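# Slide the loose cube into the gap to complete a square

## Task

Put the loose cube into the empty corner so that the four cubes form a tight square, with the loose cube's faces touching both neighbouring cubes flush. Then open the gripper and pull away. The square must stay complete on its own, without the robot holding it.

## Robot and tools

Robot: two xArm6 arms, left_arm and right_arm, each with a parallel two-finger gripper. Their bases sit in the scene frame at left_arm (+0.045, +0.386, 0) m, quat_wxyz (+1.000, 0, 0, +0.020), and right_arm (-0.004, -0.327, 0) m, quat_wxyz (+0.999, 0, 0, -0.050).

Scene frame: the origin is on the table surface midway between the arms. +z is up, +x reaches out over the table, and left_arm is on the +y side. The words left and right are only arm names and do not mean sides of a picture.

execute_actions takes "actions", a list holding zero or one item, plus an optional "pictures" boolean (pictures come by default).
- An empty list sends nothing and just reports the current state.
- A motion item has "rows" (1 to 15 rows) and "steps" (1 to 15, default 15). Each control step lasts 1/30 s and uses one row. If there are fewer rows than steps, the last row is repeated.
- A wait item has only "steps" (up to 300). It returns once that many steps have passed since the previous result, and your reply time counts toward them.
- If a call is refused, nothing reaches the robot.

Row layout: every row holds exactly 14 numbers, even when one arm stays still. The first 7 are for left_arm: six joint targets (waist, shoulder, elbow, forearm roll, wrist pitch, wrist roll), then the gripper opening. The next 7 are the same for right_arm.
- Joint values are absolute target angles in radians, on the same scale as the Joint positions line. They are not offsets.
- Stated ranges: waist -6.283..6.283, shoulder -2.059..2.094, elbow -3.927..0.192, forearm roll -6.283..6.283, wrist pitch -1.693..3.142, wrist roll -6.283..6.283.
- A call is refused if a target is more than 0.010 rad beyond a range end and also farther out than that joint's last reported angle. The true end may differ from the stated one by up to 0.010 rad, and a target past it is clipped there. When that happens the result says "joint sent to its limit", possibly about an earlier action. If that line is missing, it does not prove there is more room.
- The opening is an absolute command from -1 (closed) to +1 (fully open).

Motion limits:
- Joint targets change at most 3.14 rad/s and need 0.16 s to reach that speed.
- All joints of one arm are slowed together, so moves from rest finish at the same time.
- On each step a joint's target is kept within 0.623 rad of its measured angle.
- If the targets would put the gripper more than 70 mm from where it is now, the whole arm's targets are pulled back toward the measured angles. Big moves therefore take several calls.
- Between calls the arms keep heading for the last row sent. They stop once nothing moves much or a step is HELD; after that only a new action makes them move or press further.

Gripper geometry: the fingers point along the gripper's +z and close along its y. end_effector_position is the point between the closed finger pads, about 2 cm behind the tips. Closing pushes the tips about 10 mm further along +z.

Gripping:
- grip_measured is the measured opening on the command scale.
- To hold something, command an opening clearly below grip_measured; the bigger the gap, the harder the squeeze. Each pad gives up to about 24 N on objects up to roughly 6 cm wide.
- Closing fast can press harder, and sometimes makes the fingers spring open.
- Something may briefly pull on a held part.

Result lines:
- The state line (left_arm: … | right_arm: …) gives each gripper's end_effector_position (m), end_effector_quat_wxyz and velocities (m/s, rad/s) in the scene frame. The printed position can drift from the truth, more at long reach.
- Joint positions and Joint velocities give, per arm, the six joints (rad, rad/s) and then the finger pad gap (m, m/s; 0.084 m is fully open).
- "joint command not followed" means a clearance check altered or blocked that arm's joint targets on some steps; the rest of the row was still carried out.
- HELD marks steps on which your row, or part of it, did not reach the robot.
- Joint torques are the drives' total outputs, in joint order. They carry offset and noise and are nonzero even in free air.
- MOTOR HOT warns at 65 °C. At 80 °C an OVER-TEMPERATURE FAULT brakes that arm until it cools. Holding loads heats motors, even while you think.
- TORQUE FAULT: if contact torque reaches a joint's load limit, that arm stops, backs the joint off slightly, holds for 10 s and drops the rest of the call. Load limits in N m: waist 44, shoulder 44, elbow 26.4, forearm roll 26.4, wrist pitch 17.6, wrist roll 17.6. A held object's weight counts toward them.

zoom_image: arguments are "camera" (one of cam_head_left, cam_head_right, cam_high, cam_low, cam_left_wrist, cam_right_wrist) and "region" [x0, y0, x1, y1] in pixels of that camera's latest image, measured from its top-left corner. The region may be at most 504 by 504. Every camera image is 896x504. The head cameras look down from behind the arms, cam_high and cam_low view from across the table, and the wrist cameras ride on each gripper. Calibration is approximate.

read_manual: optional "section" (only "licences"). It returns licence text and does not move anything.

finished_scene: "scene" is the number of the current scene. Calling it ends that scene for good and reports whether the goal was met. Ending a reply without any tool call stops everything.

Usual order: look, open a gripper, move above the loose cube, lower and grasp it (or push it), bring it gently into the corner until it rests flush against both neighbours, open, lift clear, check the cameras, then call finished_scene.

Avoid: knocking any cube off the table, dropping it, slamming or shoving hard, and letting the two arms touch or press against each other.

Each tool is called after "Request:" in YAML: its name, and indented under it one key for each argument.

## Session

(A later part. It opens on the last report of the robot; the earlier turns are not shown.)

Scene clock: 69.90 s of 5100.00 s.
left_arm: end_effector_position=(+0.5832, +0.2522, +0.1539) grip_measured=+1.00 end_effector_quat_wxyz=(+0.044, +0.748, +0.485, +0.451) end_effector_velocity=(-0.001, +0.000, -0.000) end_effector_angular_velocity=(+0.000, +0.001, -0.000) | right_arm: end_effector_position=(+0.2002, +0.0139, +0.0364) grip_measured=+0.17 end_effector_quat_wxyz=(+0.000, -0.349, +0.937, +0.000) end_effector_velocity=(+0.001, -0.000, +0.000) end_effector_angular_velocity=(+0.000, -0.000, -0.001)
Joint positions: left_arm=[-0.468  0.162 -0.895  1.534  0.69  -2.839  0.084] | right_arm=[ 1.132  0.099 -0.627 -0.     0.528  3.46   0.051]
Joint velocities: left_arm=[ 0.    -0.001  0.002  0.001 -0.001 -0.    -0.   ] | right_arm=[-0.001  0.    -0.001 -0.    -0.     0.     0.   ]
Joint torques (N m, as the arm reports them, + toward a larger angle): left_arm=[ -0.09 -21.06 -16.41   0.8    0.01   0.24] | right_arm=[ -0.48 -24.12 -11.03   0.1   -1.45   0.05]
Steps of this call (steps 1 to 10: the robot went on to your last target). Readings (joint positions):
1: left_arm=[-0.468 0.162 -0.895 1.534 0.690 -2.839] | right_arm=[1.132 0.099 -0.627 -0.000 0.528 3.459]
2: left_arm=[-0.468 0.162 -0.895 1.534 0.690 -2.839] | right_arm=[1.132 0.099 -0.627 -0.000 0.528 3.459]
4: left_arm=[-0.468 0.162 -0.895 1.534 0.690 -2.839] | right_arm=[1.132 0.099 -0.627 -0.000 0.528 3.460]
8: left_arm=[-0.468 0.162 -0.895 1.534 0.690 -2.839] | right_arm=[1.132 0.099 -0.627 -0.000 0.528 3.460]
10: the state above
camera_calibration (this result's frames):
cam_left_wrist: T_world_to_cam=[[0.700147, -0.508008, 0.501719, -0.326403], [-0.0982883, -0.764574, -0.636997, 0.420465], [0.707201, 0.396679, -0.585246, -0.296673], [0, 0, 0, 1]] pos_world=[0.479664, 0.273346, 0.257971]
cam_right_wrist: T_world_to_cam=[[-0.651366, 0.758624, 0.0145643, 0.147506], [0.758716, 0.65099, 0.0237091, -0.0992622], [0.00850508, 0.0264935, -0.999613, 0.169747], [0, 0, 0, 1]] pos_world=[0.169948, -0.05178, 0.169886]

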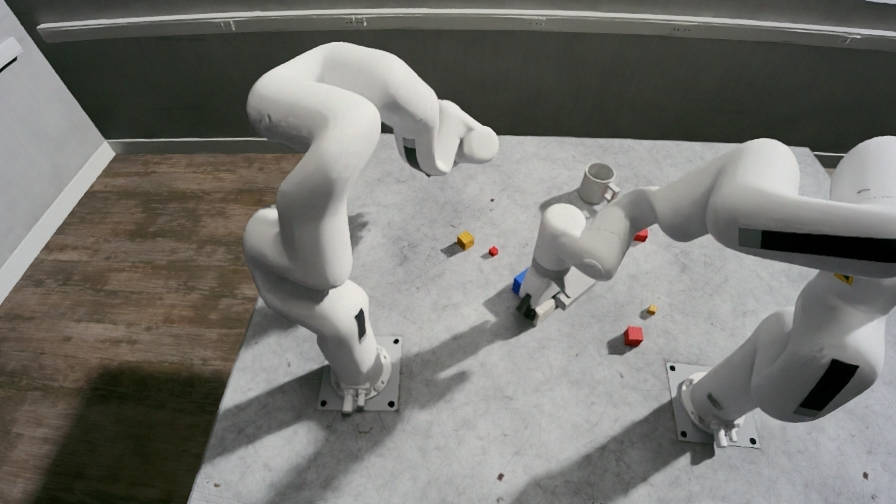

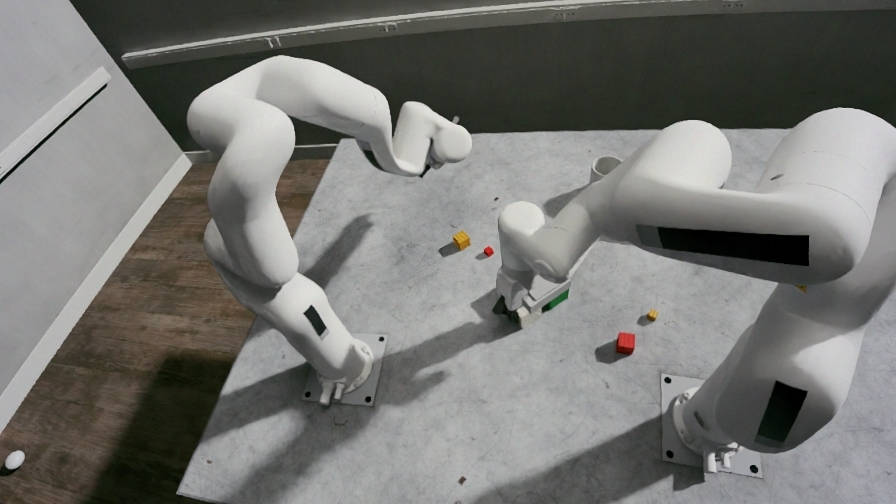

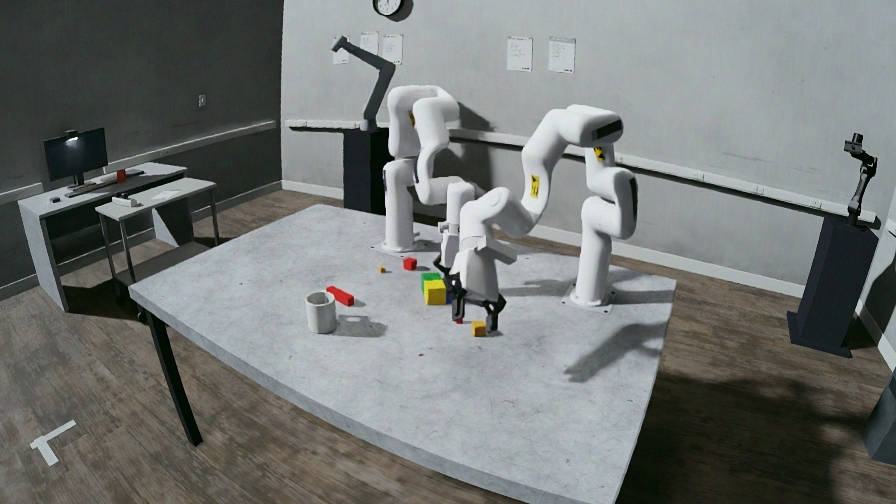

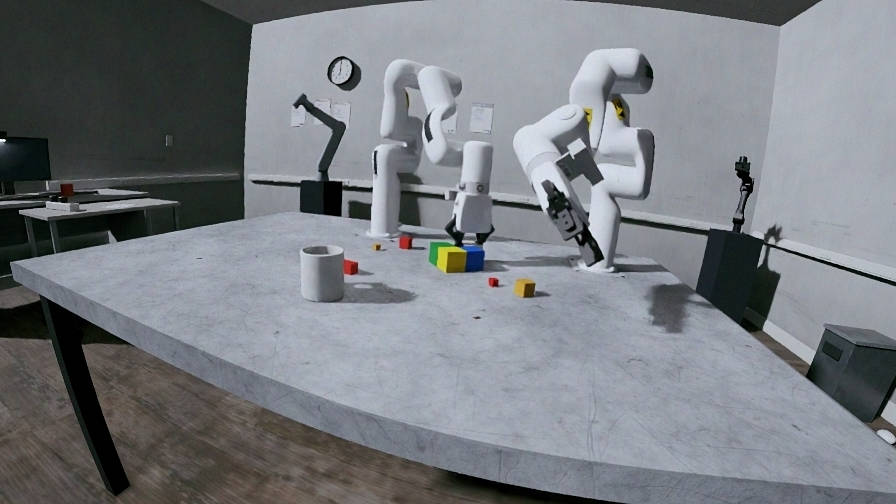

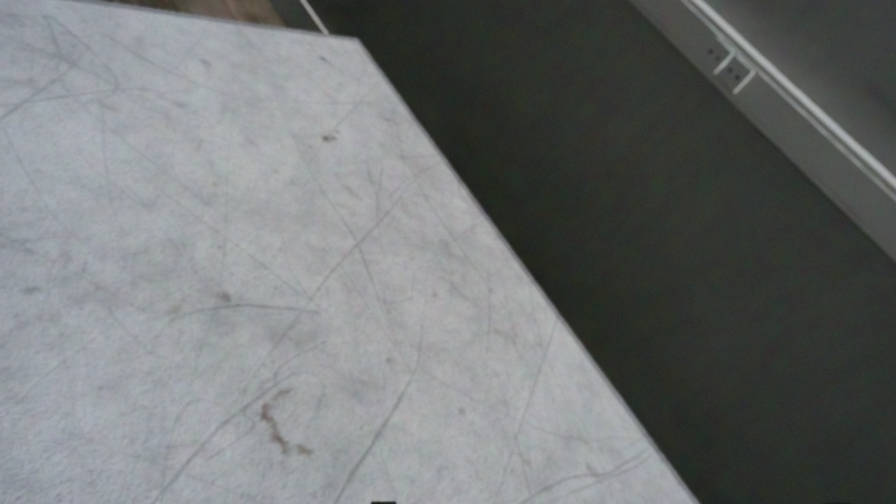

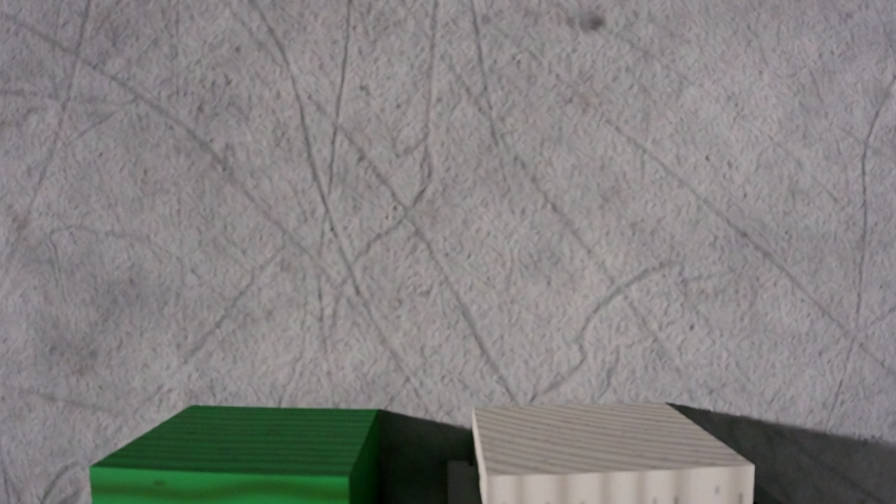

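Request:
execute_actions:
  actions:
    - {"rows":[[-0.468,0.162,-0.895,1.534,0.69,-2.839,1,1.1317,0.0999,-0.6278,0,0.5279,3.4595,-0.5],[-0.468,0.162,-0.895,1.534,0.69,-2.839,1,1.1314,0.1007,-0.6289,0,0.5282,3.4592,-0.5],[-0.468,0.162,-0.895,1.534,0.69,-2.839,1,1.1312,0.1017,-0.6302,0,0.5285,3.4590,-0.5],[-0.468,0.162,-0.895,1.534,0.69,-2.839,1,1.1309,0.1025,-0.6313,0,0.5288,3.4587,-0.5],[-0.468,0.162,-0.895,1.534,0.69,-2.839,1,1.1308,0.1029,-0.6318,0,0.5289,3.4586,-0.5],[-0.468,0.162,-0.895,1.534,0.69,-2.839,1,1.1308,0.1033,-0.6318,0,0.5285,3.4586,-0.5],[-0.468,0.162,-0.895,1.534,0.69,-2.839,1,1.1308,0.1043,-0.6317,0,0.5274,3.4586,-0.5],[-0.468,0.162,-0.895,1.534,0.69,-2.839,1,1.1308,0.1056,-0.6315,0,0.5259,3.4586,-0.5],[-0.468,0.162,-0.895,1.534,0.69,-2.839,1,1.1308,0.1066,-0.6314,0,0.5248,3.4586,-0.5],[-0.468,0.162,-0.895,1.534,0.69,-2.839,1,1.1308,0.1070,-0.6314,0,0.5244,3.4586,-0.5],[-0.468,0.162,-0.895,1.534,0.69,-2.839,1,1.1308,0.1070,-0.6314,0,0.5244,3.4586,-0.5],[-0.468,0.162,-0.895,1.534,0.69,-2.839,1,1.1308,0.1070,-0.6314,0,0.5244,3.4586,-0.4],[-0.468,0.162,-0.895,1.534,0.69,-2.839,1,1.1308,0.1070,-0.6314,0,0.5244,3.4586,-0.3],[-0.468,0.162,-0.895,1.534,0.69,-2.839,1,1.1308,0.1070,-0.6314,0,0.5244,3.4586,-0.2],[-0.468,0.162,-0.895,1.534,0.69,-2.839,1,1.1308,0.1070,-0.6314,0,0.5244,3.4586,-0.1]],"steps":15}
  pictures: false

Request:
execute_actions:
  actions:
    - {"rows":[[-0.468,0.162,-0.895,1.534,0.69,-2.839,1,1.1308,0.1070,-0.6314,0,0.5244,3.4586,0.0],[-0.468,0.162,-0.895,1.534,0.69,-2.839,1,1.1308,0.1070,-0.6314,0,0.5244,3.4586,0.1],[-0.468,0.162,-0.895,1.534,0.69,-2.839,1,1.1308,0.1070,-0.6314,0,0.5244,3.4586,0.17],[-0.468,0.162,-0.895,1.534,0.69,-2.839,1,1.1308,0.1070,-0.6314,0,0.5244,3.4586,0.23],[-0.468,0.162,-0.895,1.534,0.69,-2.839,1,1.1308,0.1070,-0.6314,0,0.5244,3.4586,0.29],[-0.468,0.162,-0.895,1.534,0.69,-2.839,1,1.1308,0.1070,-0.6314,0,0.5244,3.4586,0.35],[-0.468,0.162,-0.895,1.534,0.69,-2.839,1,1.1308,0.1070,-0.6314,0,0.5244,3.4586,0.4]],"steps":11}
  pictures: false

Request:
execute_actions:
  actions:
    - {"rows":[[-0.468,0.162,-0.895,1.534,0.69,-2.839,1,1.1308,0.1053,-0.6317,0,0.5264,3.4586,0.4],[-0.468,0.162,-0.895,1.534,0.69,-2.839,1,1.1308,0.1005,-0.6326,0,0.5321,3.4586,0.4],[-0.468,0.162,-0.895,1.534,0.69,-2.839,1,1.1308,0.0930,-0.6340,0,0.5410,3.4586,0.4],[-0.468,0.162,-0.895,1.534,0.69,-2.839,1,1.1308,0.0834,-0.6358,0,0.5524,3.4586,0.4],[-0.468,0.162,-0.895,1.534,0.69,-2.839,1,1.1308,0.0721,-0.6380,0,0.5659,3.4586,0.4],[-0.468,0.162,-0.895,1.534,0.69,-2.839,1,1.1308,0.0596,-0.6403,0,0.5807,3.4586,0.4],[-0.468,0.162,-0.895,1.534,0.69,-2.839,1,1.1308,0.0464,-0.6428,0,0.5964,3.4586,0.4],[-0.468,0.162,-0.895,1.534,0.69,-2.839,1,1.1308,0.0329,-0.6453,0,0.6124,3.4586,0.4],[-0.468,0.162,-0.895,1.534,0.69,-2.839,1,1.1308,0.0197,-0.6478,0,0.6281,3.4586,0.4],[-0.468,0.162,-0.895,1.534,0.69,-2.839,1,1.1308,0.0072,-0.6501,0,0.6429,3.4586,0.4],[-0.468,0.162,-0.895,1.534,0.69,-2.839,1,1.1308,-0.0041,-0.6523,0,0.6564,3.4586,0.4],[-0.468,0.162,-0.895,1.534,0.69,-2.839,1,1.1308,-0.0137,-0.6541,0,0.6678,3.4586,0.4],[-0.468,0.162,-0.895,1.534,0.69,-2.839,1,1.1308,-0.0212,-0.6555,0,0.6767,3.4586,0.4],[-0.468,0.162,-0.895,1.534,0.69,-2.839,1,1.1313,-0.0257,-0.6567,0,0.6824,3.4518,0.4],[-0.468,0.162,-0.895,1.534,0.69,-2.839,1,1.1329,-0.0267,-0.6579,0,0.6846,3.4321,0.4]],"steps":15}
  pictures: false

Request:
execute_actions:
  actions:
    - {"rows":[[-0.468,0.162,-0.895,1.534,0.69,-2.839,1,1.1353,-0.0256,-0.6593,0,0.6849,3.4008,0.4],[-0.468,0.162,-0.895,1.534,0.69,-2.839,1,1.1386,-0.0240,-0.6611,0,0.6851,3.3587,0.4],[-0.468,0.162,-0.895,1.534,0.69,-2.839,1,1.1427,-0.0221,-0.6634,0,0.6855,3.3071,0.4],[-0.468,0.162,-0.895,1.534,0.69,-2.839,1,1.1474,-0.0199,-0.6660,0,0.6859,3.2471,0.3],[-0.468,0.162,-0.895,1.534,0.69,-2.839,1,1.1527,-0.0174,-0.6690,0,0.6864,3.1800,0.2],[-0.468,0.162,-0.895,1.534,0.69,-2.839,1,1.1584,-0.0146,-0.6722,0,0.6868,3.1066,0.1],[-0.468,0.162,-0.895,1.534,0.69,-2.839,1,1.1646,-0.0117,-0.6757,0,0.6874,3.0282,0.0],[-0.468,0.162,-0.895,1.534,0.69,-2.839,1,1.1710,-0.0087,-0.6793,0,0.6880,2.9459,-0.1],[-0.468,0.162,-0.895,1.534,0.69,-2.839,1,1.1777,-0.0055,-0.6831,0,0.6886,2.8609,-0.2],[-0.468,0.162,-0.895,1.534,0.69,-2.839,1,1.1845,-0.0023,-0.6869,0,0.6892,2.7740,-0.3],[-0.468,0.162,-0.895,1.534,0.69,-2.839,1,1.1914,0.0009,-0.6908,0,0.6899,2.6867,-0.4],[-0.468,0.162,-0.895,1.534,0.69,-2.839,1,1.1982,0.0041,-0.6946,0,0.6905,2.5998,-0.5],[-0.468,0.162,-0.895,1.534,0.69,-2.839,1,1.2049,0.0073,-0.6984,0,0.6911,2.5148,-0.6],[-0.468,0.162,-0.895,1.534,0.69,-2.839,1,1.2113,0.0103,-0.7020,0,0.6917,2.4325,-0.7],[-0.468,0.162,-0.895,1.534,0.69,-2.839,1,1.2175,0.0132,-0.7055,0,0.6923,2.3541,-0.7]],"steps":15}
  pictures: false

Request:
execute_actions:
  actions:
    - {"rows":[[-0.468,0.162,-0.895,1.534,0.69,-2.839,1,1.2232,0.0160,-0.7087,0,0.6927,2.2807,-0.7],[-0.468,0.162,-0.895,1.534,0.69,-2.839,1,1.2285,0.0185,-0.7117,0,0.6932,2.2136,-0.7],[-0.468,0.162,-0.895,1.534,0.69,-2.839,1,1.2332,0.0207,-0.7143,0,0.6936,2.1536,-0.7],[-0.468,0.162,-0.895,1.534,0.69,-2.839,1,1.2373,0.0226,-0.7166,0,0.6940,2.1020,-0.7],[-0.468,0.162,-0.895,1.534,0.69,-2.839,1,1.2406,0.0242,-0.7184,0,0.6942,2.0599,-0.7],[-0.468,0.162,-0.895,1.534,0.69,-2.839,1,1.2430,0.0253,-0.7198,0,0.6945,2.0286,-0.7],[-0.468,0.162,-0.895,1.534,0.69,-2.839,1,1.2446,0.0260,-0.7207,0,0.6947,2.0089,-0.7],[-0.468,0.162,-0.895,1.534,0.69,-2.839,1,1.2451,0.0263,-0.7210,0,0.6947,2.0021,-0.7]],"steps":15}
  pictures: false

Request:
execute_actions:
  actions:
    - {"steps":6}

Scene clock: 85.90 s of 5100.00 s.
left_arm: end_effector_position=(+0.5832, +0.2522, +0.1539) grip_measured=+1.00 end_effector_quat_wxyz=(+0.044, +0.748, +0.485, +0.451) end_effector_velocity=(-0.000, -0.000, +0.000) end_effector_angular_velocity=(+0.001, -0.000, -0.002) | right_arm: end_effector_position=(+0.2014, +0.0152, +0.0356) grip_measured=+0.17 end_effector_quat_wxyz=(+0.001, -0.349, +0.937, +0.000) end_effector_velocity=(+0.001, +0.001, -0.000) end_effector_angular_velocity=(+0.002, -0.001, +0.000)
Joint positions: left_arm=[-0.468  0.162 -0.895  1.534  0.69  -2.839  0.084] | right_arm=[ 1.131  0.106 -0.632  0.     0.525  3.459  0.051]
Joint velocities: left_arm=[-0.    -0.     0.     0.001 -0.     0.    -0.   ] | right_arm=[-0.     0.002 -0.001  0.    -0.003 -0.     0.   ]
Joint torques (N m, as the arm reports them, + toward a larger angle): left_arm=[ -0.17 -21.04 -16.39   0.71   0.06   0.15] | right_arm=[ -0.05 -20.17 -10.34  -0.85  -1.8   -0.18]
Steps of this call (steps 1 to 15: the robot went on to your last target; steps 16 to 90: nothing new was sent; then 12.50 s passed at rest; steps 91 to 105: all 15 steps of this action). Readings (joint positions):
91: left_arm=[-0.468 0.162 -0.895 1.534 0.690 -2.839] | right_arm=[1.132 0.100 -0.627 0.000 0.528 3.460]
92: left_arm=[-0.468 0.162 -0.895 1.534 0.690 -2.839] | right_arm=[1.132 0.100 -0.627 0.000 0.528 3.460]
94: left_arm=[-0.468 0.162 -0.895 1.534 0.690 -2.839] | right_arm=[1.132 0.100 -0.628 0.000 0.528 3.459]
98: left_arm=[-0.468 0.162 -0.895 1.534 0.690 -2.839] | right_arm=[1.131 0.103 -0.631 0.000 0.528 3.459]
105: the state above

Scene clock: 86.27 s of 5100.00 s.
left_arm: end_effector_position=(+0.5832, +0.2522, +0.1539) grip_measured=+1.00 end_effector_quat_wxyz=(+0.044, +0.748, +0.485, +0.451) end_effector_velocity=(+0.001, -0.000, +0.001) end_effector_angular_velocity=(-0.001, -0.001, -0.001) | right_arm: end_effector_position=(+0.2010, +0.0145, +0.0347) grip_measured=+0.39 end_effector_quat_wxyz=(-0.000, -0.349, +0.937, -0.000) end_effector_velocity=(+0.001, +0.002, +0.003) end_effector_angular_velocity=(+0.006, -0.004, +0.000)
Joint positions: left_arm=[-0.468  0.162 -0.895  1.534  0.69  -2.839  0.084] | right_arm=[ 1.131  0.107 -0.631 -0.     0.524  3.459  0.061]
Joint velocities: left_arm=[ 0.    -0.    -0.001  0.001 -0.001 -0.     0.   ] | right_arm=[-0.    -0.003 -0.004 -0.    -0.    -0.     0.   ]
Joint torques (N m, as the arm reports them, + toward a larger angle): left_arm=[ -0.19 -21.16 -16.38   0.72  -0.04   0.16] | right_arm=[ -0.12 -22.8  -10.48  -1.09  -1.4   -0.1 ]
Steps of this call (steps 1 to 11: all 11 steps of this action). Readings (joint positions):
1: left_arm=[-0.468 0.162 -0.895 1.534 0.690 -2.839] | right_arm=[1.131 0.106 -0.632 0.000 0.525 3.459]
2: left_arm=[-0.468 0.162 -0.895 1.534 0.690 -2.839] | right_arm=[1.131 0.106 -0.632 0.000 0.525 3.459]
4: left_arm=[-0.468 0.162 -0.895 1.534 0.690 -2.839] | right_arm=[1.131 0.106 -0.632 0.000 0.524 3.459]
8: left_arm=[-0.468 0.162 -0.895 1.534 0.690 -2.839] | right_arm=[1.131 0.108 -0.631 -0.000 0.524 3.459]
11: the state above

Scene clock: 86.77 s of 5100.00 s.
left_arm: end_effector_position=(+0.5832, +0.2522, +0.1539) grip_measured=+1.00 end_effector_quat_wxyz=(+0.044, +0.748, +0.485, +0.451) end_effector_velocity=(+0.000, +0.000, -0.000) end_effector_angular_velocity=(+0.001, -0.000, +0.000) | right_arm: end_effector_position=(+0.2018, +0.0159, +0.0778) grip_measured=+0.39 end_effector_quat_wxyz=(+0.001, -0.350, +0.937, +0.001) end_effector_velocity=(-0.002, +0.001, +0.099) end_effector_angular_velocity=(+0.012, -0.008, +0.082)
Joint positions: left_arm=[-0.468  0.162 -0.895  1.534  0.69  -2.839  0.084] | right_arm=[ 1.131 -0.007 -0.654 -0.     0.659  3.457  0.061]
Joint velocities: left_arm=[ 0.     0.    -0.     0.001  0.001  0.     0.   ] | right_arm=[ 0.005 -0.257 -0.055 -0.     0.298 -0.076  0.   ]
Joint torques (N m, as the arm reports them, + toward a larger angle): left_arm=[ -0.38 -21.07 -16.55   0.73  -0.07   0.18] | right_arm=[  0.53 -19.2  -11.13  -0.47  -1.46  -0.25]
Steps of this call (steps 1 to 15: all 15 steps of this action). Readings (joint positions):
1: left_arm=[-0.468 0.162 -0.895 1.534 0.690 -2.839] | right_arm=[1.131 0.107 -0.631 -0.000 0.524 3.459]
2: left_arm=[-0.468 0.162 -0.895 1.534 0.690 -2.839] | right_arm=[1.131 0.107 -0.631 -0.000 0.525 3.459]
4: left_arm=[-0.468 0.162 -0.895 1.534 0.690 -2.839] | right_arm=[1.131 0.103 -0.632 -0.000 0.530 3.459]
8: left_arm=[-0.468 0.162 -0.895 1.534 0.690 -2.839] | right_arm=[1.131 0.074 -0.637 0.000 0.565 3.459]
15: the state above

Scene clock: 87.27 s of 5100.00 s.
left_arm: end_effector_position=(+0.5832, +0.2522, +0.1539) grip_measured=+1.00 end_effector_quat_wxyz=(+0.044, +0.748, +0.485, +0.451) end_effector_velocity=(+0.001, -0.000, +0.001) end_effector_angular_velocity=(-0.001, -0.002, -0.000) | right_arm: end_effector_position=(+0.1859, +0.0330, +0.0849) grip_measured=-0.71 end_effector_quat_wxyz=(+0.000, +0.671, -0.742, +0.000) end_effector_velocity=(-0.054, +0.061, +0.001) end_effector_angular_velocity=(+0.001, +0.000, +2.553)
Joint positions: left_arm=[-0.468  0.162 -0.895  1.534  0.69  -2.839  0.084] | right_arm=[ 1.186 -0.001 -0.688 -0.     0.689  2.757  0.013]
Joint velocities: left_arm=[-0.     0.    -0.002  0.     0.    -0.    -0.   ] | right_arm=[ 0.187  0.086 -0.105 -0.     0.018 -2.366 -0.03 ]
Joint torques (N m, as the arm reports them, + toward a larger angle): left_arm=[ -0.24 -20.96 -16.35   0.82   0.     0.14] | right_arm=[ -0.59 -22.19 -11.97  -1.03  -1.29  -0.07]
Steps of this call (steps 1 to 15: all 15 steps of this action). Readings (joint positions):
1: left_arm=[-0.468 0.162 -0.895 1.534 0.690 -2.839] | right_arm=[1.131 -0.015 -0.655 -0.000 0.667 3.453]
2: left_arm=[-0.468 0.162 -0.895 1.534 0.690 -2.839] | right_arm=[1.132 -0.019 -0.657 -0.000 0.673 3.442]
4: left_arm=[-0.468 0.162 -0.895 1.534 0.690 -2.839] | right_arm=[1.135 -0.022 -0.659 0.000 0.680 3.402]
8: left_arm=[-0.468 0.162 -0.895 1.534 0.690 -2.839] | right_arm=[1.148 -0.018 -0.666 0.000 0.685 3.240]
15: the state above

Scene clock: 87.77 s of 5100.00 s.
left_arm: end_effector_position=(+0.5832, +0.2522, +0.1539) grip_measured=+1.00 end_effector_quat_wxyz=(+0.044, +0.748, +0.485, +0.451) end_effector_velocity=(+0.000, +0.000, +0.000) end_effector_angular_velocity=(-0.000, -0.000, +0.000) | right_arm: end_effector_position=(+0.1684, +0.0516, +0.0850) grip_measured=-0.72 end_effector_quat_wxyz=(+0.000, +0.907, -0.420, +0.000) end_effector_velocity=(-0.002, +0.002, +0.000) end_effector_angular_velocity=(+0.000, +0.000, +0.117)
Joint positions: left_arm=[-0.468  0.162 -0.895  1.534  0.69  -2.839  0.084] | right_arm=[ 1.244  0.026 -0.72   0.     0.695  2.012  0.012]
Joint velocities: left_arm=[ 0. -0.  0. -0.  0.  0. -0.] | right_arm=[ 0.007  0.004 -0.005  0.     0.001 -0.11   0.   ]
Joint torques (N m, as the arm reports them, + toward a larger angle): left_arm=[ -0.25 -21.18 -16.48   0.76  -0.05   0.19] | right_arm=[ -0.02 -23.77 -12.56  -0.31  -1.51  -0.05]
Steps of this call (steps 1 to 15: all 15 steps of this action). Readings (joint positions):
1: left_arm=[-0.468 0.162 -0.895 1.534 0.690 -2.839] | right_arm=[1.192 0.002 -0.691 -0.000 0.690 2.677]
2: left_arm=[-0.468 0.162 -0.895 1.534 0.690 -2.839] | right_arm=[1.199 0.004 -0.695 -0.000 0.690 2.597]
4: left_arm=[-0.468 0.162 -0.895 1.534 0.690 -2.839] | right_arm=[1.211 0.010 -0.702 -0.000 0.692 2.439]
8: left_arm=[-0.468 0.162 -0.895 1.534 0.690 -2.839] | right_arm=[1.233 0.020 -0.714 -0.000 0.693 2.165]
15: the state above

Scene clock: 87.97 s of 5100.00 s.
left_arm: end_effector_position=(+0.5832, +0.2522, +0.1539) grip_measured=+1.00 end_effector_quat_wxyz=(+0.044, +0.748, +0.485, +0.451) end_effector_velocity=(+0.000, +0.000, -0.000) end_effector_angular_velocity=(-0.000, +0.000, +0.001) | right_arm: end_effector_position=(+0.1682, +0.0518, +0.0850) grip_measured=-0.72 end_effector_quat_wxyz=(+0.000, +0.909, -0.416, +0.000) end_effector_velocity=(-0.001, -0.000, -0.001) end_effector_angular_velocity=(-0.001, +0.001, +0.013)
Joint positions: left_arm=[-0.468  0.162 -0.895  1.534  0.69  -2.839  0.084] | right_arm=[ 1.245  0.026 -0.721  0.     0.695  2.003  0.012]
Joint velocities: left_arm=[ 0.001  0.001 -0.001 -0.    -0.    -0.     0.   ] | right_arm=[ 0.002  0.     0.001  0.     0.    -0.011 -0.   ]
Joint torques (N m, as the arm reports them, + toward a larger angle): left_arm=[ -0.09 -21.11 -16.5    0.78   0.01   0.13] | right_arm=[  0.1  -23.03 -12.52  -0.49  -1.3    0.1 ]
Steps of this call (steps 1 to 6: the robot went on to your last target). Readings (joint positions):
1: left_arm=[-0.468 0.162 -0.895 1.534 0.690 -2.839] | right_arm=[1.244 0.026 -0.721 0.000 0.695 2.009]
2: left_arm=[-0.468 0.162 -0.895 1.534 0.690 -2.839] | right_arm=[1.245 0.026 -0.721 0.000 0.695 2.007]
4: left_arm=[-0.468 0.162 -0.895 1.534 0.690 -2.839] | right_arm=[1.245 0.026 -0.721 0.000 0.695 2.004]
6: the state above
camera_calibration (this result's frames):
cam_left_wrist: T_world_to_cam=[[0.700147, -0.508008, 0.501719, -0.326403], [-0.0982881, -0.764574, -0.636997, 0.420465], [0.707201, 0.396679, -0.585246, -0.296673], [0, 0, 0, 1]] pos_world=[0.479664, 0.273346, 0.257971]
cam_right_wrist: T_world_to_cam=[[-0.75954, -0.650297, 0.0145907, 0.188392], [-0.649922, 0.759632, 0.0236667, 0.130495], [-0.0264739, 0.008493, -0.999613, 0.224358], [0, 0, 0, 1]] pos_world=[0.233843, 0.0214771, 0.218434]

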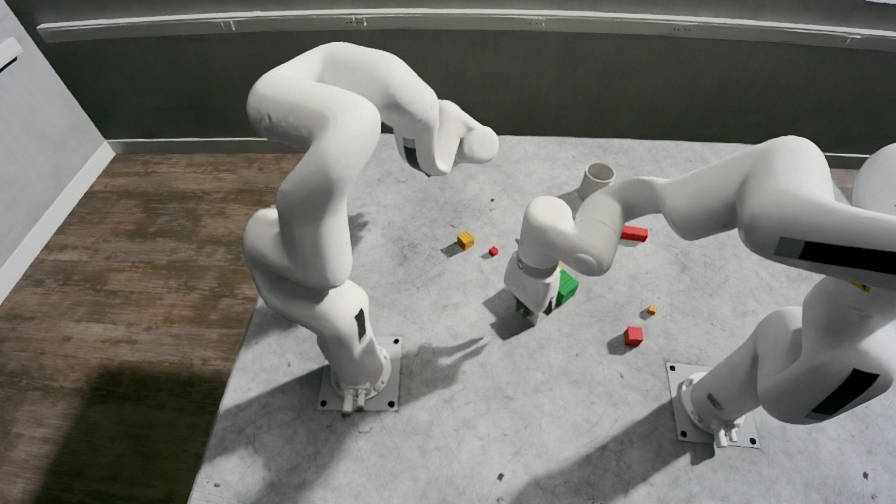

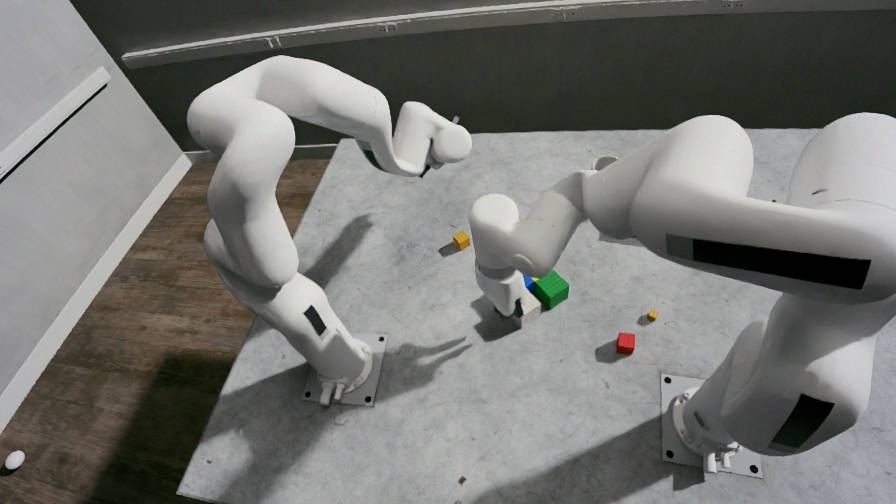

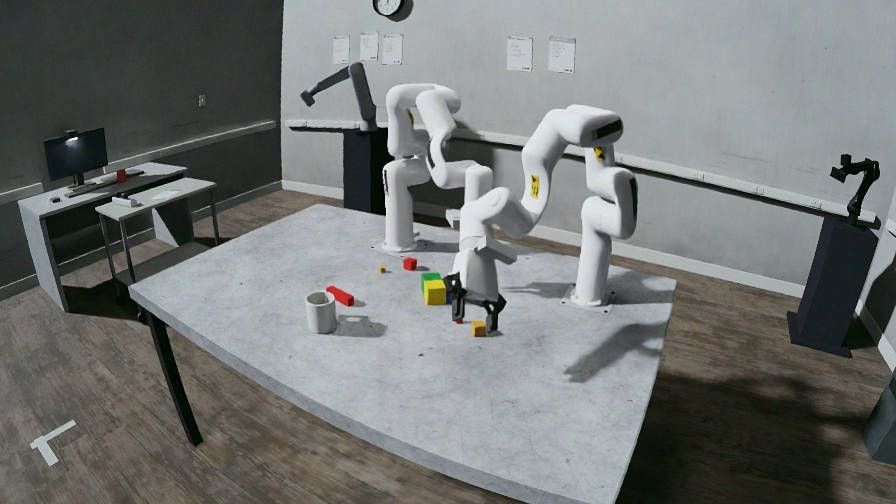

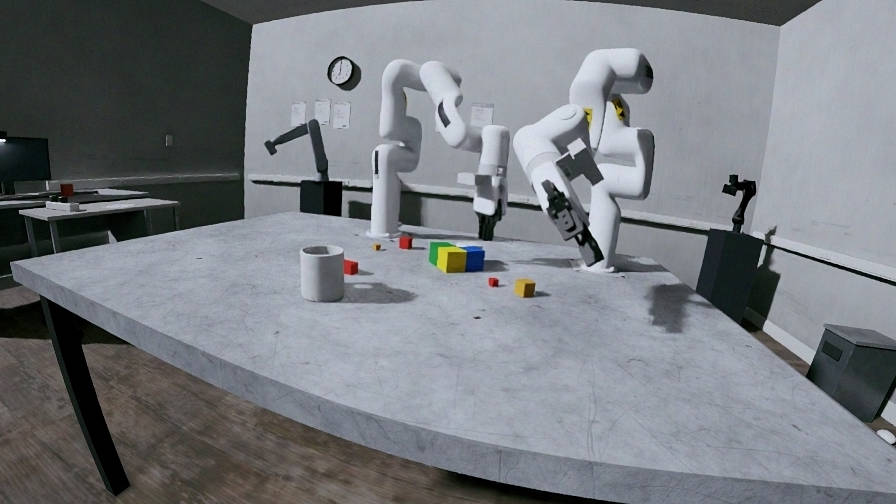

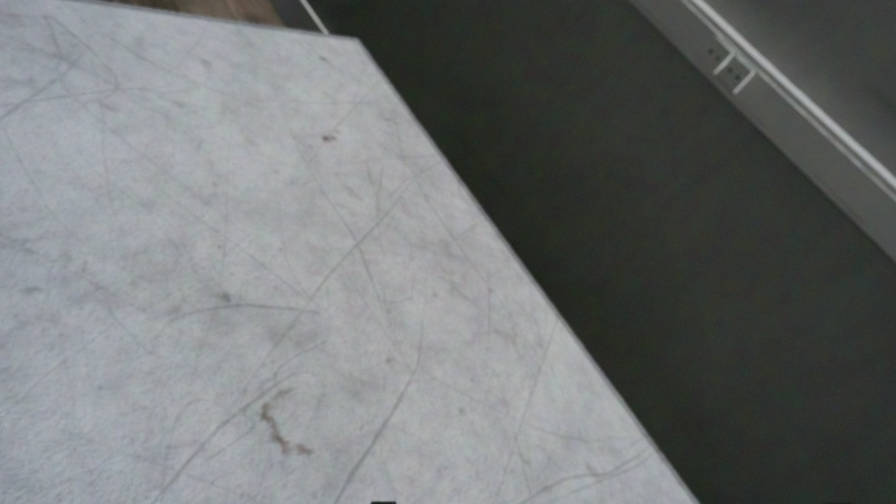

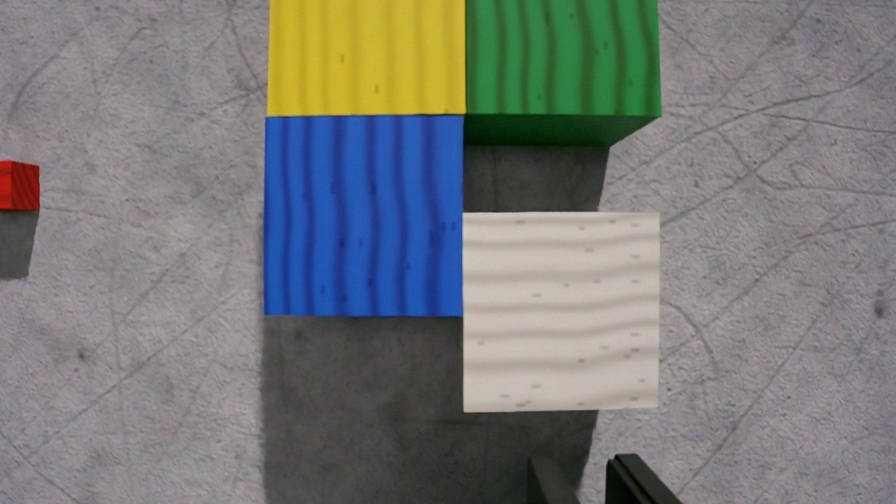

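Request:
zoom_image:
  camera: "cam_right_wrist"
  region: [400, 80, 526, 330]

Request:
zoom_image:
  camera: "cam_right_wrist"
  region: [250, 80, 500, 150]

Region (400, 80, 526, 330) of cam_right_wrist's 896x504 image, scaled by 2.016, with more detail than that image has; it fills the left 254 columns of this view, and the rest is white.

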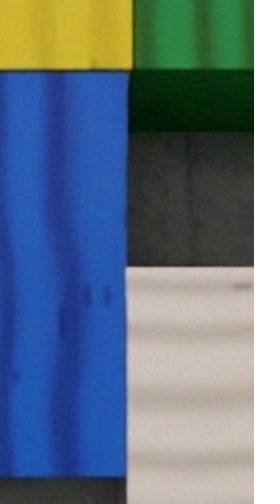

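Region (250, 80, 500, 150) of cam_right_wrist's 896x504 image, scaled by 2.016, with more detail than that image has; it fills the top 141 rows of this view, and the rest is white.

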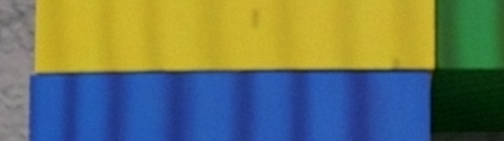

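Request:
execute_actions:
  actions:
    - {"rows":[[-0.468,0.162,-0.895,1.534,0.69,-2.839,1,1.2451,0.0279,-0.7207,0,0.6928,2.0021,-0.7],[-0.468,0.162,-0.895,1.534,0.69,-2.839,1,1.2451,0.0324,-0.7198,0,0.6874,2.0021,-0.7],[-0.468,0.162,-0.895,1.534,0.69,-2.839,1,1.2451,0.0393,-0.7185,0,0.6792,2.0021,-0.7],[-0.468,0.162,-0.895,1.534,0.69,-2.839,1,1.2451,0.0483,-0.7168,0,0.6685,2.0021,-0.7],[-0.468,0.162,-0.895,1.534,0.69,-2.839,1,1.2451,0.0588,-0.7148,0,0.6560,2.0021,-0.7],[-0.468,0.162,-0.895,1.534,0.69,-2.839,1,1.2451,0.0704,-0.7125,0,0.6421,2.0021,-0.7],[-0.468,0.162,-0.895,1.534,0.69,-2.839,1,1.2451,0.0827,-0.7102,0,0.6275,2.0021,-0.7],[-0.468,0.162,-0.895,1.534,0.69,-2.839,1,1.2451,0.0953,-0.7077,0,0.6124,2.0021,-0.7],[-0.468,0.162,-0.895,1.534,0.69,-2.839,1,1.2451,0.1076,-0.7054,0,0.5978,2.0021,-0.7],[-0.468,0.162,-0.895,1.534,0.69,-2.839,1,1.2451,0.1192,-0.7031,0,0.5839,2.0021,-0.7],[-0.468,0.162,-0.895,1.534,0.69,-2.839,1,1.2451,0.1297,-0.7011,0,0.5714,2.0021,-0.7],[-0.468,0.162,-0.895,1.534,0.69,-2.839,1,1.2451,0.1387,-0.6994,0,0.5607,2.0021,-0.7],[-0.468,0.162,-0.895,1.534,0.69,-2.839,1,1.2451,0.1456,-0.6981,0,0.5525,2.0021,-0.7],[-0.468,0.162,-0.895,1.534,0.69,-2.839,1,1.2451,0.1501,-0.6972,0,0.5471,2.0021,-0.7],[-0.468,0.162,-0.895,1.534,0.69,-2.839,1,1.2451,0.1517,-0.6969,0,0.5452,2.0021,-0.7]],"steps":15}
  pictures: false

Request:
execute_actions:
  actions:
    - {"rows":[[-0.468,0.162,-0.895,1.534,0.69,-2.839,1,1.2448,0.1515,-0.6967,0,0.5452,2.0018,-0.7],[-0.468,0.162,-0.895,1.534,0.69,-2.839,1,1.2438,0.1510,-0.6960,0,0.5450,2.0008,-0.7],[-0.468,0.162,-0.895,1.534,0.69,-2.839,1,1.2423,0.1503,-0.6949,0,0.5446,1.9993,-0.7],[-0.468,0.162,-0.895,1.534,0.69,-2.839,1,1.2403,0.1492,-0.6935,0,0.5443,1.9973,-0.7],[-0.468,0.162,-0.895,1.534,0.69,-2.839,1,1.2378,0.1480,-0.6918,0,0.5438,1.9948,-0.7],[-0.468,0.162,-0.895,1.534,0.69,-2.839,1,1.2350,0.1465,-0.6898,0,0.5433,1.9920,-0.7],[-0.468,0.162,-0.895,1.534,0.69,-2.839,1,1.2317,0.1449,-0.6876,0,0.5427,1.9887,-0.7],[-0.468,0.162,-0.895,1.534,0.69,-2.839,1,1.2282,0.1432,-0.6852,0,0.5420,1.9852,-0.7],[-0.468,0.162,-0.895,1.534,0.69,-2.839,1,1.2244,0.1413,-0.6826,0,0.5413,1.9814,-0.7],[-0.468,0.162,-0.895,1.534,0.69,-2.839,1,1.2204,0.1394,-0.6800,0,0.5406,1.9774,-0.7],[-0.468,0.162,-0.895,1.534,0.69,-2.839,1,1.2162,0.1374,-0.6773,0,0.5399,1.9732,-0.7],[-0.468,0.162,-0.895,1.534,0.69,-2.839,1,1.2120,0.1354,-0.6745,0,0.5391,1.9690,-0.7],[-0.468,0.162,-0.895,1.534,0.69,-2.839,1,1.2077,0.1335,-0.6718,0,0.5383,1.9647,-0.7],[-0.468,0.162,-0.895,1.534,0.69,-2.839,1,1.2034,0.1315,-0.6691,0,0.5376,1.9604,-0.7],[-0.468,0.162,-0.895,1.534,0.69,-2.839,1,1.1992,0.1296,-0.6665,0,0.5369,1.9562,-0.7]],"steps":15}
  pictures: false

Request:
execute_actions:
  actions:
    - {"rows":[[-0.468,0.162,-0.895,1.534,0.69,-2.839,1,1.1951,0.1278,-0.6640,0,0.5362,1.9521,-0.7],[-0.468,0.162,-0.895,1.534,0.69,-2.839,1,1.1912,0.1261,-0.6617,0,0.5356,1.9482,-0.7],[-0.468,0.162,-0.895,1.534,0.69,-2.839,1,1.1876,0.1245,-0.6595,0,0.5350,1.9446,-0.7],[-0.468,0.162,-0.895,1.534,0.69,-2.839,1,1.1842,0.1231,-0.6575,0,0.5344,1.9412,-0.7],[-0.468,0.162,-0.895,1.534,0.69,-2.839,1,1.1812,0.1218,-0.6558,0,0.5340,1.9382,-0.7],[-0.468,0.162,-0.895,1.534,0.69,-2.839,1,1.1786,0.1207,-0.6543,0,0.5336,1.9356,-0.7],[-0.468,0.162,-0.895,1.534,0.69,-2.839,1,1.1765,0.1198,-0.6531,0,0.5333,1.9335,-0.7],[-0.468,0.162,-0.895,1.534,0.69,-2.839,1,1.1749,0.1192,-0.6522,0,0.5330,1.9319,-0.7],[-0.468,0.162,-0.895,1.534,0.69,-2.839,1,1.1739,0.1187,-0.6516,0,0.5329,1.9309,-0.7],[-0.468,0.162,-0.895,1.534,0.69,-2.839,1,1.1736,0.1186,-0.6514,0,0.5328,1.9306,-0.7]],"steps":15}
  pictures: false

Request:
execute_actions:
  actions:
    - {"steps":12}

Scene clock: 98.07 s of 5100.00 s.
left_arm: end_effector_position=(+0.5832, +0.2522, +0.1539) grip_measured=+1.00 end_effector_quat_wxyz=(+0.044, +0.748, +0.485, +0.451) end_effector_velocity=(-0.000, +0.000, -0.000) end_effector_angular_velocity=(+0.000, +0.001, +0.000) | right_arm: end_effector_position=(+0.1680, +0.0516, +0.0429) grip_measured=-0.72 end_effector_quat_wxyz=(+0.001, +0.910, -0.416, +0.000) end_effector_velocity=(-0.003, -0.008, -0.095) end_effector_angular_velocity=(-0.011, +0.005, -0.002)
Joint positions: left_arm=[-0.468  0.162 -0.895  1.534  0.69  -2.839  0.084] | right_arm=[ 1.245  0.133 -0.7    0.     0.569  2.002  0.012]
Joint velocities: left_arm=[-0.    -0.     0.001 -0.001  0.     0.    -0.   ] | right_arm=[-0.001  0.241  0.05   0.    -0.278  0.     0.   ]
Joint torques (N m, as the arm reports them, + toward a larger angle): left_arm=[ -0.42 -21.09 -16.42   0.82  -0.07   0.18] | right_arm=[ -0.41 -27.51 -12.1   -0.45  -1.45  -0.22]
Steps of this call (steps 1 to 15: the robot went on to your last target; steps 16 to 90: nothing new was sent; then 6.60 s passed at rest; steps 91 to 105: all 15 steps of this action). Readings (joint positions):
91: left_arm=[-0.468 0.162 -0.895 1.534 0.690 -2.839] | right_arm=[1.245 0.026 -0.721 -0.000 0.695 2.002]
92: left_arm=[-0.468 0.162 -0.895 1.534 0.690 -2.839] | right_arm=[1.245 0.027 -0.721 -0.000 0.694 2.002]
94: left_arm=[-0.468 0.162 -0.895 1.534 0.690 -2.839] | right_arm=[1.245 0.030 -0.721 -0.000 0.689 2.002]
98: left_arm=[-0.468 0.162 -0.895 1.534 0.690 -2.839] | right_arm=[1.245 0.058 -0.715 -0.000 0.656 2.002]
105: the state above

Scene clock: 98.57 s of 5100.00 s.
left_arm: end_effector_position=(+0.5832, +0.2522, +0.1539) grip_measured=+1.00 end_effector_quat_wxyz=(+0.044, +0.748, +0.485, +0.451) end_effector_velocity=(-0.000, +0.000, -0.000) end_effector_angular_velocity=(+0.000, +0.001, -0.000) | right_arm: end_effector_position=(+0.1778, +0.0410, +0.0363) grip_measured=-0.72 end_effector_quat_wxyz=(-0.000, +0.910, -0.416, +0.000) end_effector_velocity=(+0.036, -0.043, -0.001) end_effector_angular_velocity=(-0.003, +0.002, -0.001)
Joint positions: left_arm=[-0.468  0.162 -0.895  1.534  0.69  -2.839  0.084] | right_arm=[ 1.213  0.135 -0.675  0.     0.539  1.97   0.012]
Joint velocities: left_arm=[ 0.    -0.     0.001  0.    -0.    -0.    -0.   ] | right_arm=[-0.124 -0.056  0.082  0.    -0.022 -0.123 -0.   ]
Joint torques (N m, as the arm reports them, + toward a larger angle): left_arm=[ -0.24 -21.04 -16.45   0.89  -0.04   0.12] | right_arm=[ -0.48 -23.71 -11.14  -1.06  -1.7    0.14]
Steps of this call (steps 1 to 15: all 15 steps of this action). Readings (joint positions):
1: left_arm=[-0.468 0.162 -0.895 1.534 0.690 -2.839] | right_arm=[1.245 0.140 -0.698 0.000 0.561 2.002]
2: left_arm=[-0.468 0.162 -0.895 1.534 0.690 -2.839] | right_arm=[1.245 0.145 -0.697 0.000 0.556 2.002]
4: left_arm=[-0.468 0.162 -0.895 1.534 0.690 -2.839] | right_arm=[1.244 0.148 -0.696 0.000 0.550 2.001]
8: left_arm=[-0.468 0.162 -0.895 1.534 0.690 -2.839] | right_arm=[1.237 0.147 -0.692 -0.000 0.544 1.994]
15: the state above

Scene clock: 99.07 s of 5100.00 s.
left_arm: end_effector_position=(+0.5832, +0.2522, +0.1539) grip_measured=+1.00 end_effector_quat_wxyz=(+0.044, +0.748, +0.485, +0.451) end_effector_velocity=(-0.000, +0.001, -0.000) end_effector_angular_velocity=(-0.000, +0.001, +0.001) | right_arm: end_effector_position=(+0.1887, +0.0281, +0.0360) grip_measured=-0.72 end_effector_quat_wxyz=(-0.000, +0.910, -0.415, +0.000) end_effector_velocity=(+0.001, -0.002, -0.000) end_effector_angular_velocity=(-0.000, +0.000, +0.000)
Joint positions: left_arm=[-0.468  0.162 -0.895  1.534  0.69  -2.839  0.084] | right_arm=[ 1.174  0.119 -0.652 -0.     0.533  1.931  0.012]
Joint velocities: left_arm=[ 0.001 -0.001  0.002 -0.001 -0.     0.    -0.   ] | right_arm=[-0.005 -0.002  0.004  0.    -0.001 -0.006 -0.   ]
Joint torques (N m, as the arm reports them, + toward a larger angle): left_arm=[ -0.46 -20.89 -16.3    0.74   0.05   0.25] | right_arm=[ -0.41 -23.85 -10.93  -0.79  -1.24  -0.33]
Steps of this call (steps 1 to 15: all 15 steps of this action). Readings (joint positions):
1: left_arm=[-0.468 0.162 -0.895 1.534 0.690 -2.839] | right_arm=[1.209 0.134 -0.673 0.000 0.539 1.966]
2: left_arm=[-0.468 0.162 -0.895 1.534 0.690 -2.839] | right_arm=[1.204 0.132 -0.670 0.000 0.538 1.961]
4: left_arm=[-0.468 0.162 -0.895 1.534 0.690 -2.839] | right_arm=[1.196 0.128 -0.665 0.000 0.536 1.953]
8: left_arm=[-0.468 0.162 -0.895 1.534 0.690 -2.839] | right_arm=[1.183 0.122 -0.657 0.000 0.534 1.940]
15: the state above

Scene clock: 99.47 s of 5100.00 s.
left_arm: end_effector_position=(+0.5832, +0.2522, +0.1539) grip_measured=+1.00 end_effector_quat_wxyz=(+0.044, +0.748, +0.485, +0.451) end_effector_velocity=(-0.000, +0.001, +0.000) end_effector_angular_velocity=(+0.001, -0.001, +0.002) | right_arm: end_effector_position=(+0.1889, +0.0279, +0.0360) grip_measured=-0.72 end_effector_quat_wxyz=(-0.000, +0.910, -0.415, +0.000) end_effector_velocity=(+0.000, -0.001, -0.000) end_effector_angular_velocity=(-0.001, +0.000, -0.001)
Joint positions: left_arm=[-0.468  0.162 -0.895  1.534  0.69  -2.839  0.084] | right_arm=[ 1.174  0.119 -0.651 -0.     0.533  1.931  0.012]
Joint velocities: left_arm=[ 0.001 -0.002  0.001  0.     0.001  0.     0.   ] | right_arm=[-0.001 -0.     0.001 -0.    -0.    -0.     0.   ]
Joint torques (N m, as the arm reports them, + toward a larger angle): left_arm=[ -0.45 -20.94 -16.36   0.66  -0.03   0.21] | right_arm=[  0.01 -24.28 -10.96  -1.02  -1.23   0.02]
Steps of this call (steps 1 to 12: the robot went on to your last target). Readings (joint positions):
1: left_arm=[-0.468 0.162 -0.895 1.534 0.690 -2.839] | right_arm=[1.174 0.119 -0.652 -0.000 0.533 1.931]
2: left_arm=[-0.468 0.162 -0.895 1.534 0.690 -2.839] | right_arm=[1.174 0.119 -0.652 -0.000 0.533 1.931]
4: left_arm=[-0.468 0.162 -0.895 1.534 0.690 -2.839] | right_arm=[1.174 0.119 -0.652 -0.000 0.533 1.931]
8: left_arm=[-0.468 0.162 -0.895 1.534 0.690 -2.839] | right_arm=[1.174 0.119 -0.651 -0.000 0.533 1.931]
12: the state above
camera_calibration (this result's frames):
cam_left_wrist: T_world_to_cam=[[0.700147, -0.508008, 0.501719, -0.326403], [-0.098288, -0.764575, -0.636997, 0.420465], [0.707201, 0.396679, -0.585246, -0.296673], [0, 0, 0, 1]] pos_world=[0.479664, 0.273346, 0.257971]
cam_right_wrist: T_world_to_cam=[[-0.758606, -0.651388, 0.0145283, 0.189137], [-0.651012, 0.758697, 0.0236888, 0.163471], [-0.0264531, 0.00851236, -0.999614, 0.176164], [0, 0, 0, 1]] pos_world=[0.254563, -0.00232322, 0.169476]

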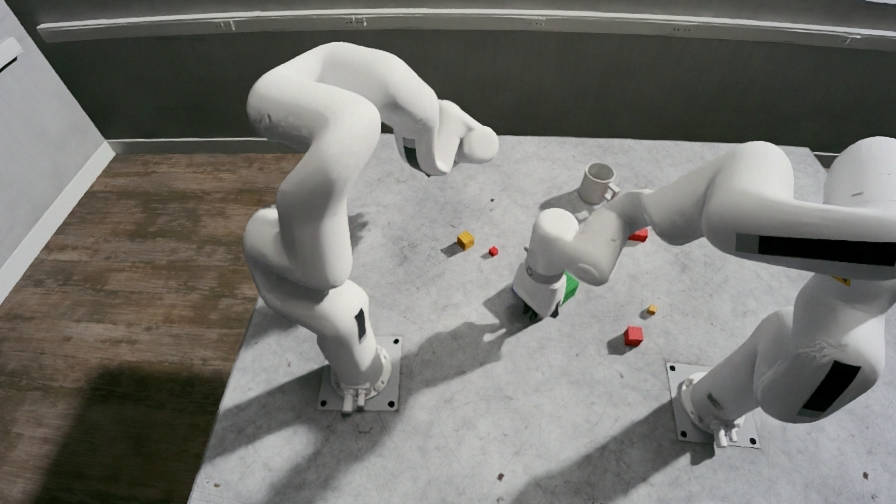

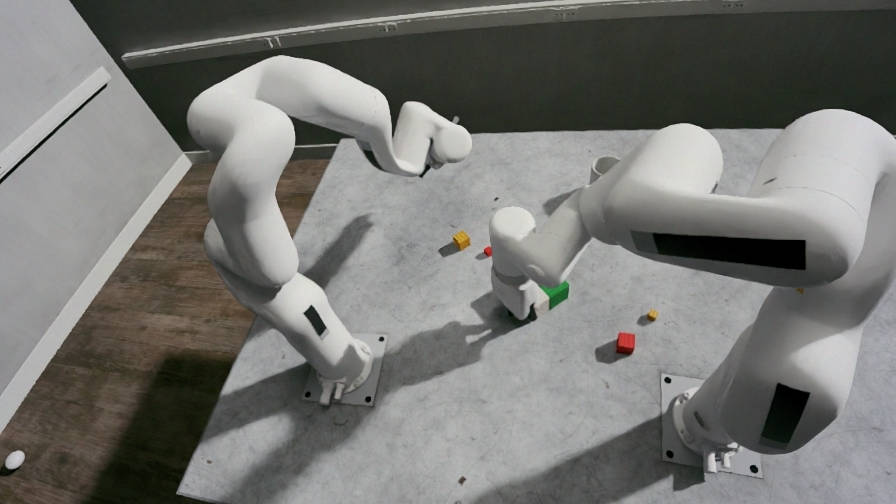

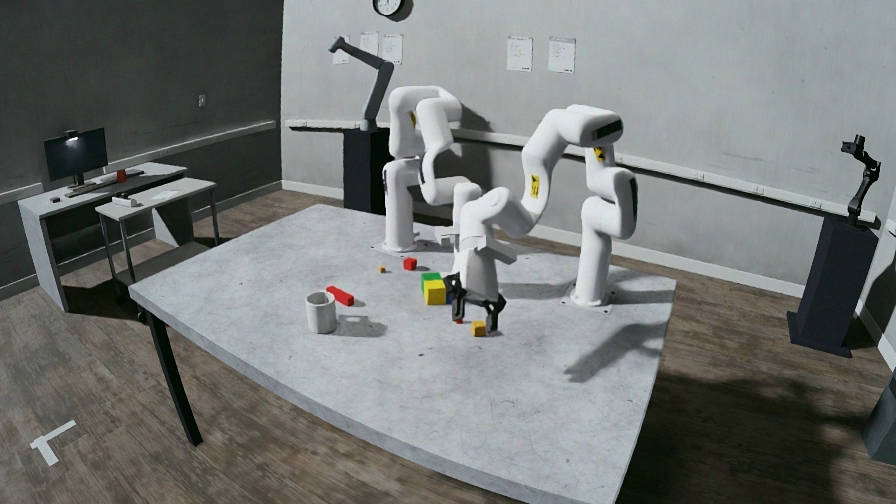

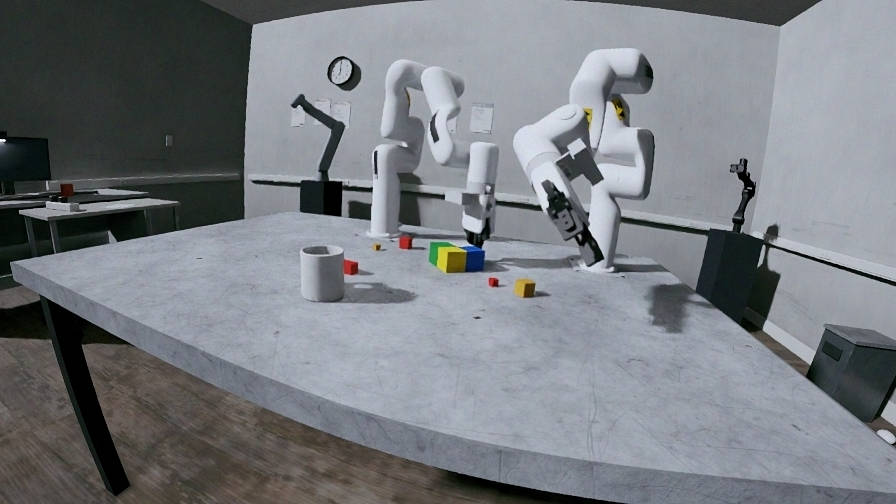

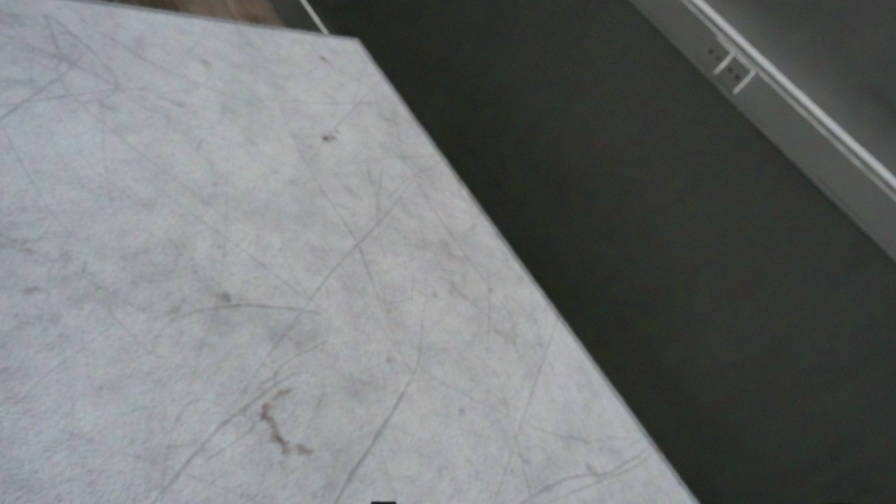

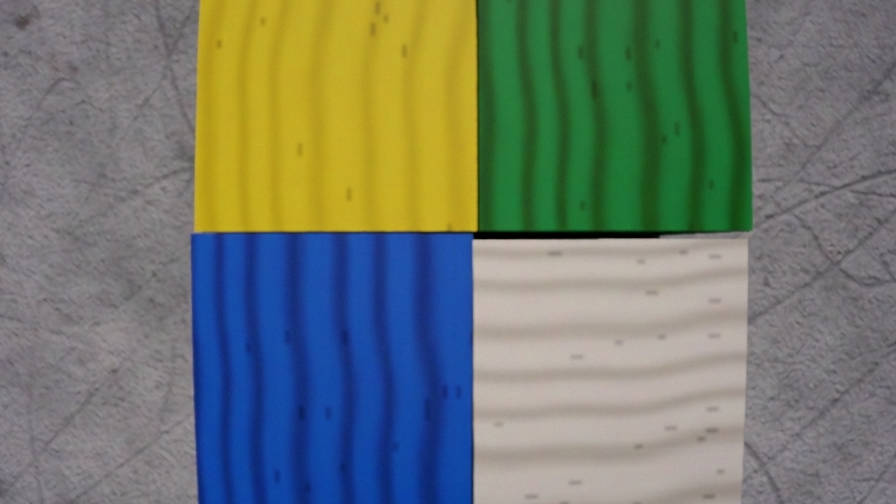

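Request:
zoom_image:
  camera: "cam_right_wrist"
  region: [430, 200, 556, 270]

Request:
zoom_image:
  camera: "cam_right_wrist"
  region: [650, 200, 776, 270]

Request:
zoom_image:
  camera: "cam_right_wrist"
  region: [420, 434, 546, 504]

Region (430, 200, 556, 270) of cam_right_wrist's 896x504 image, scaled by 4.000, with more detail than that image has.

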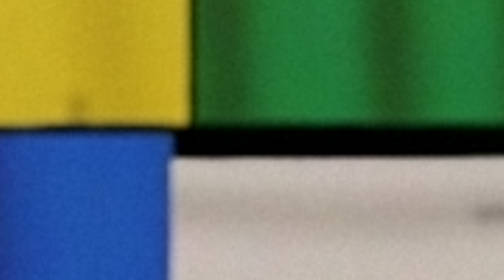

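Region (650, 200, 776, 270) of cam_right_wrist's 896x504 image, scaled by 4.000, with more detail than that image has.

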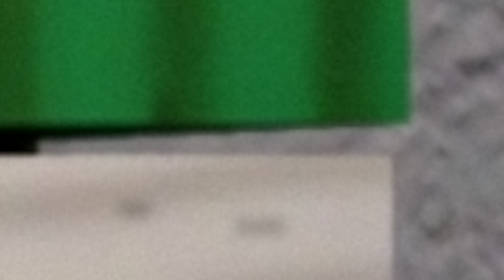

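Region (420, 434, 546, 504) of cam_right_wrist's 896x504 image, scaled by 4.000, with more detail than that image has.

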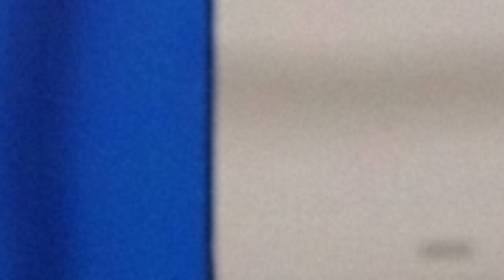

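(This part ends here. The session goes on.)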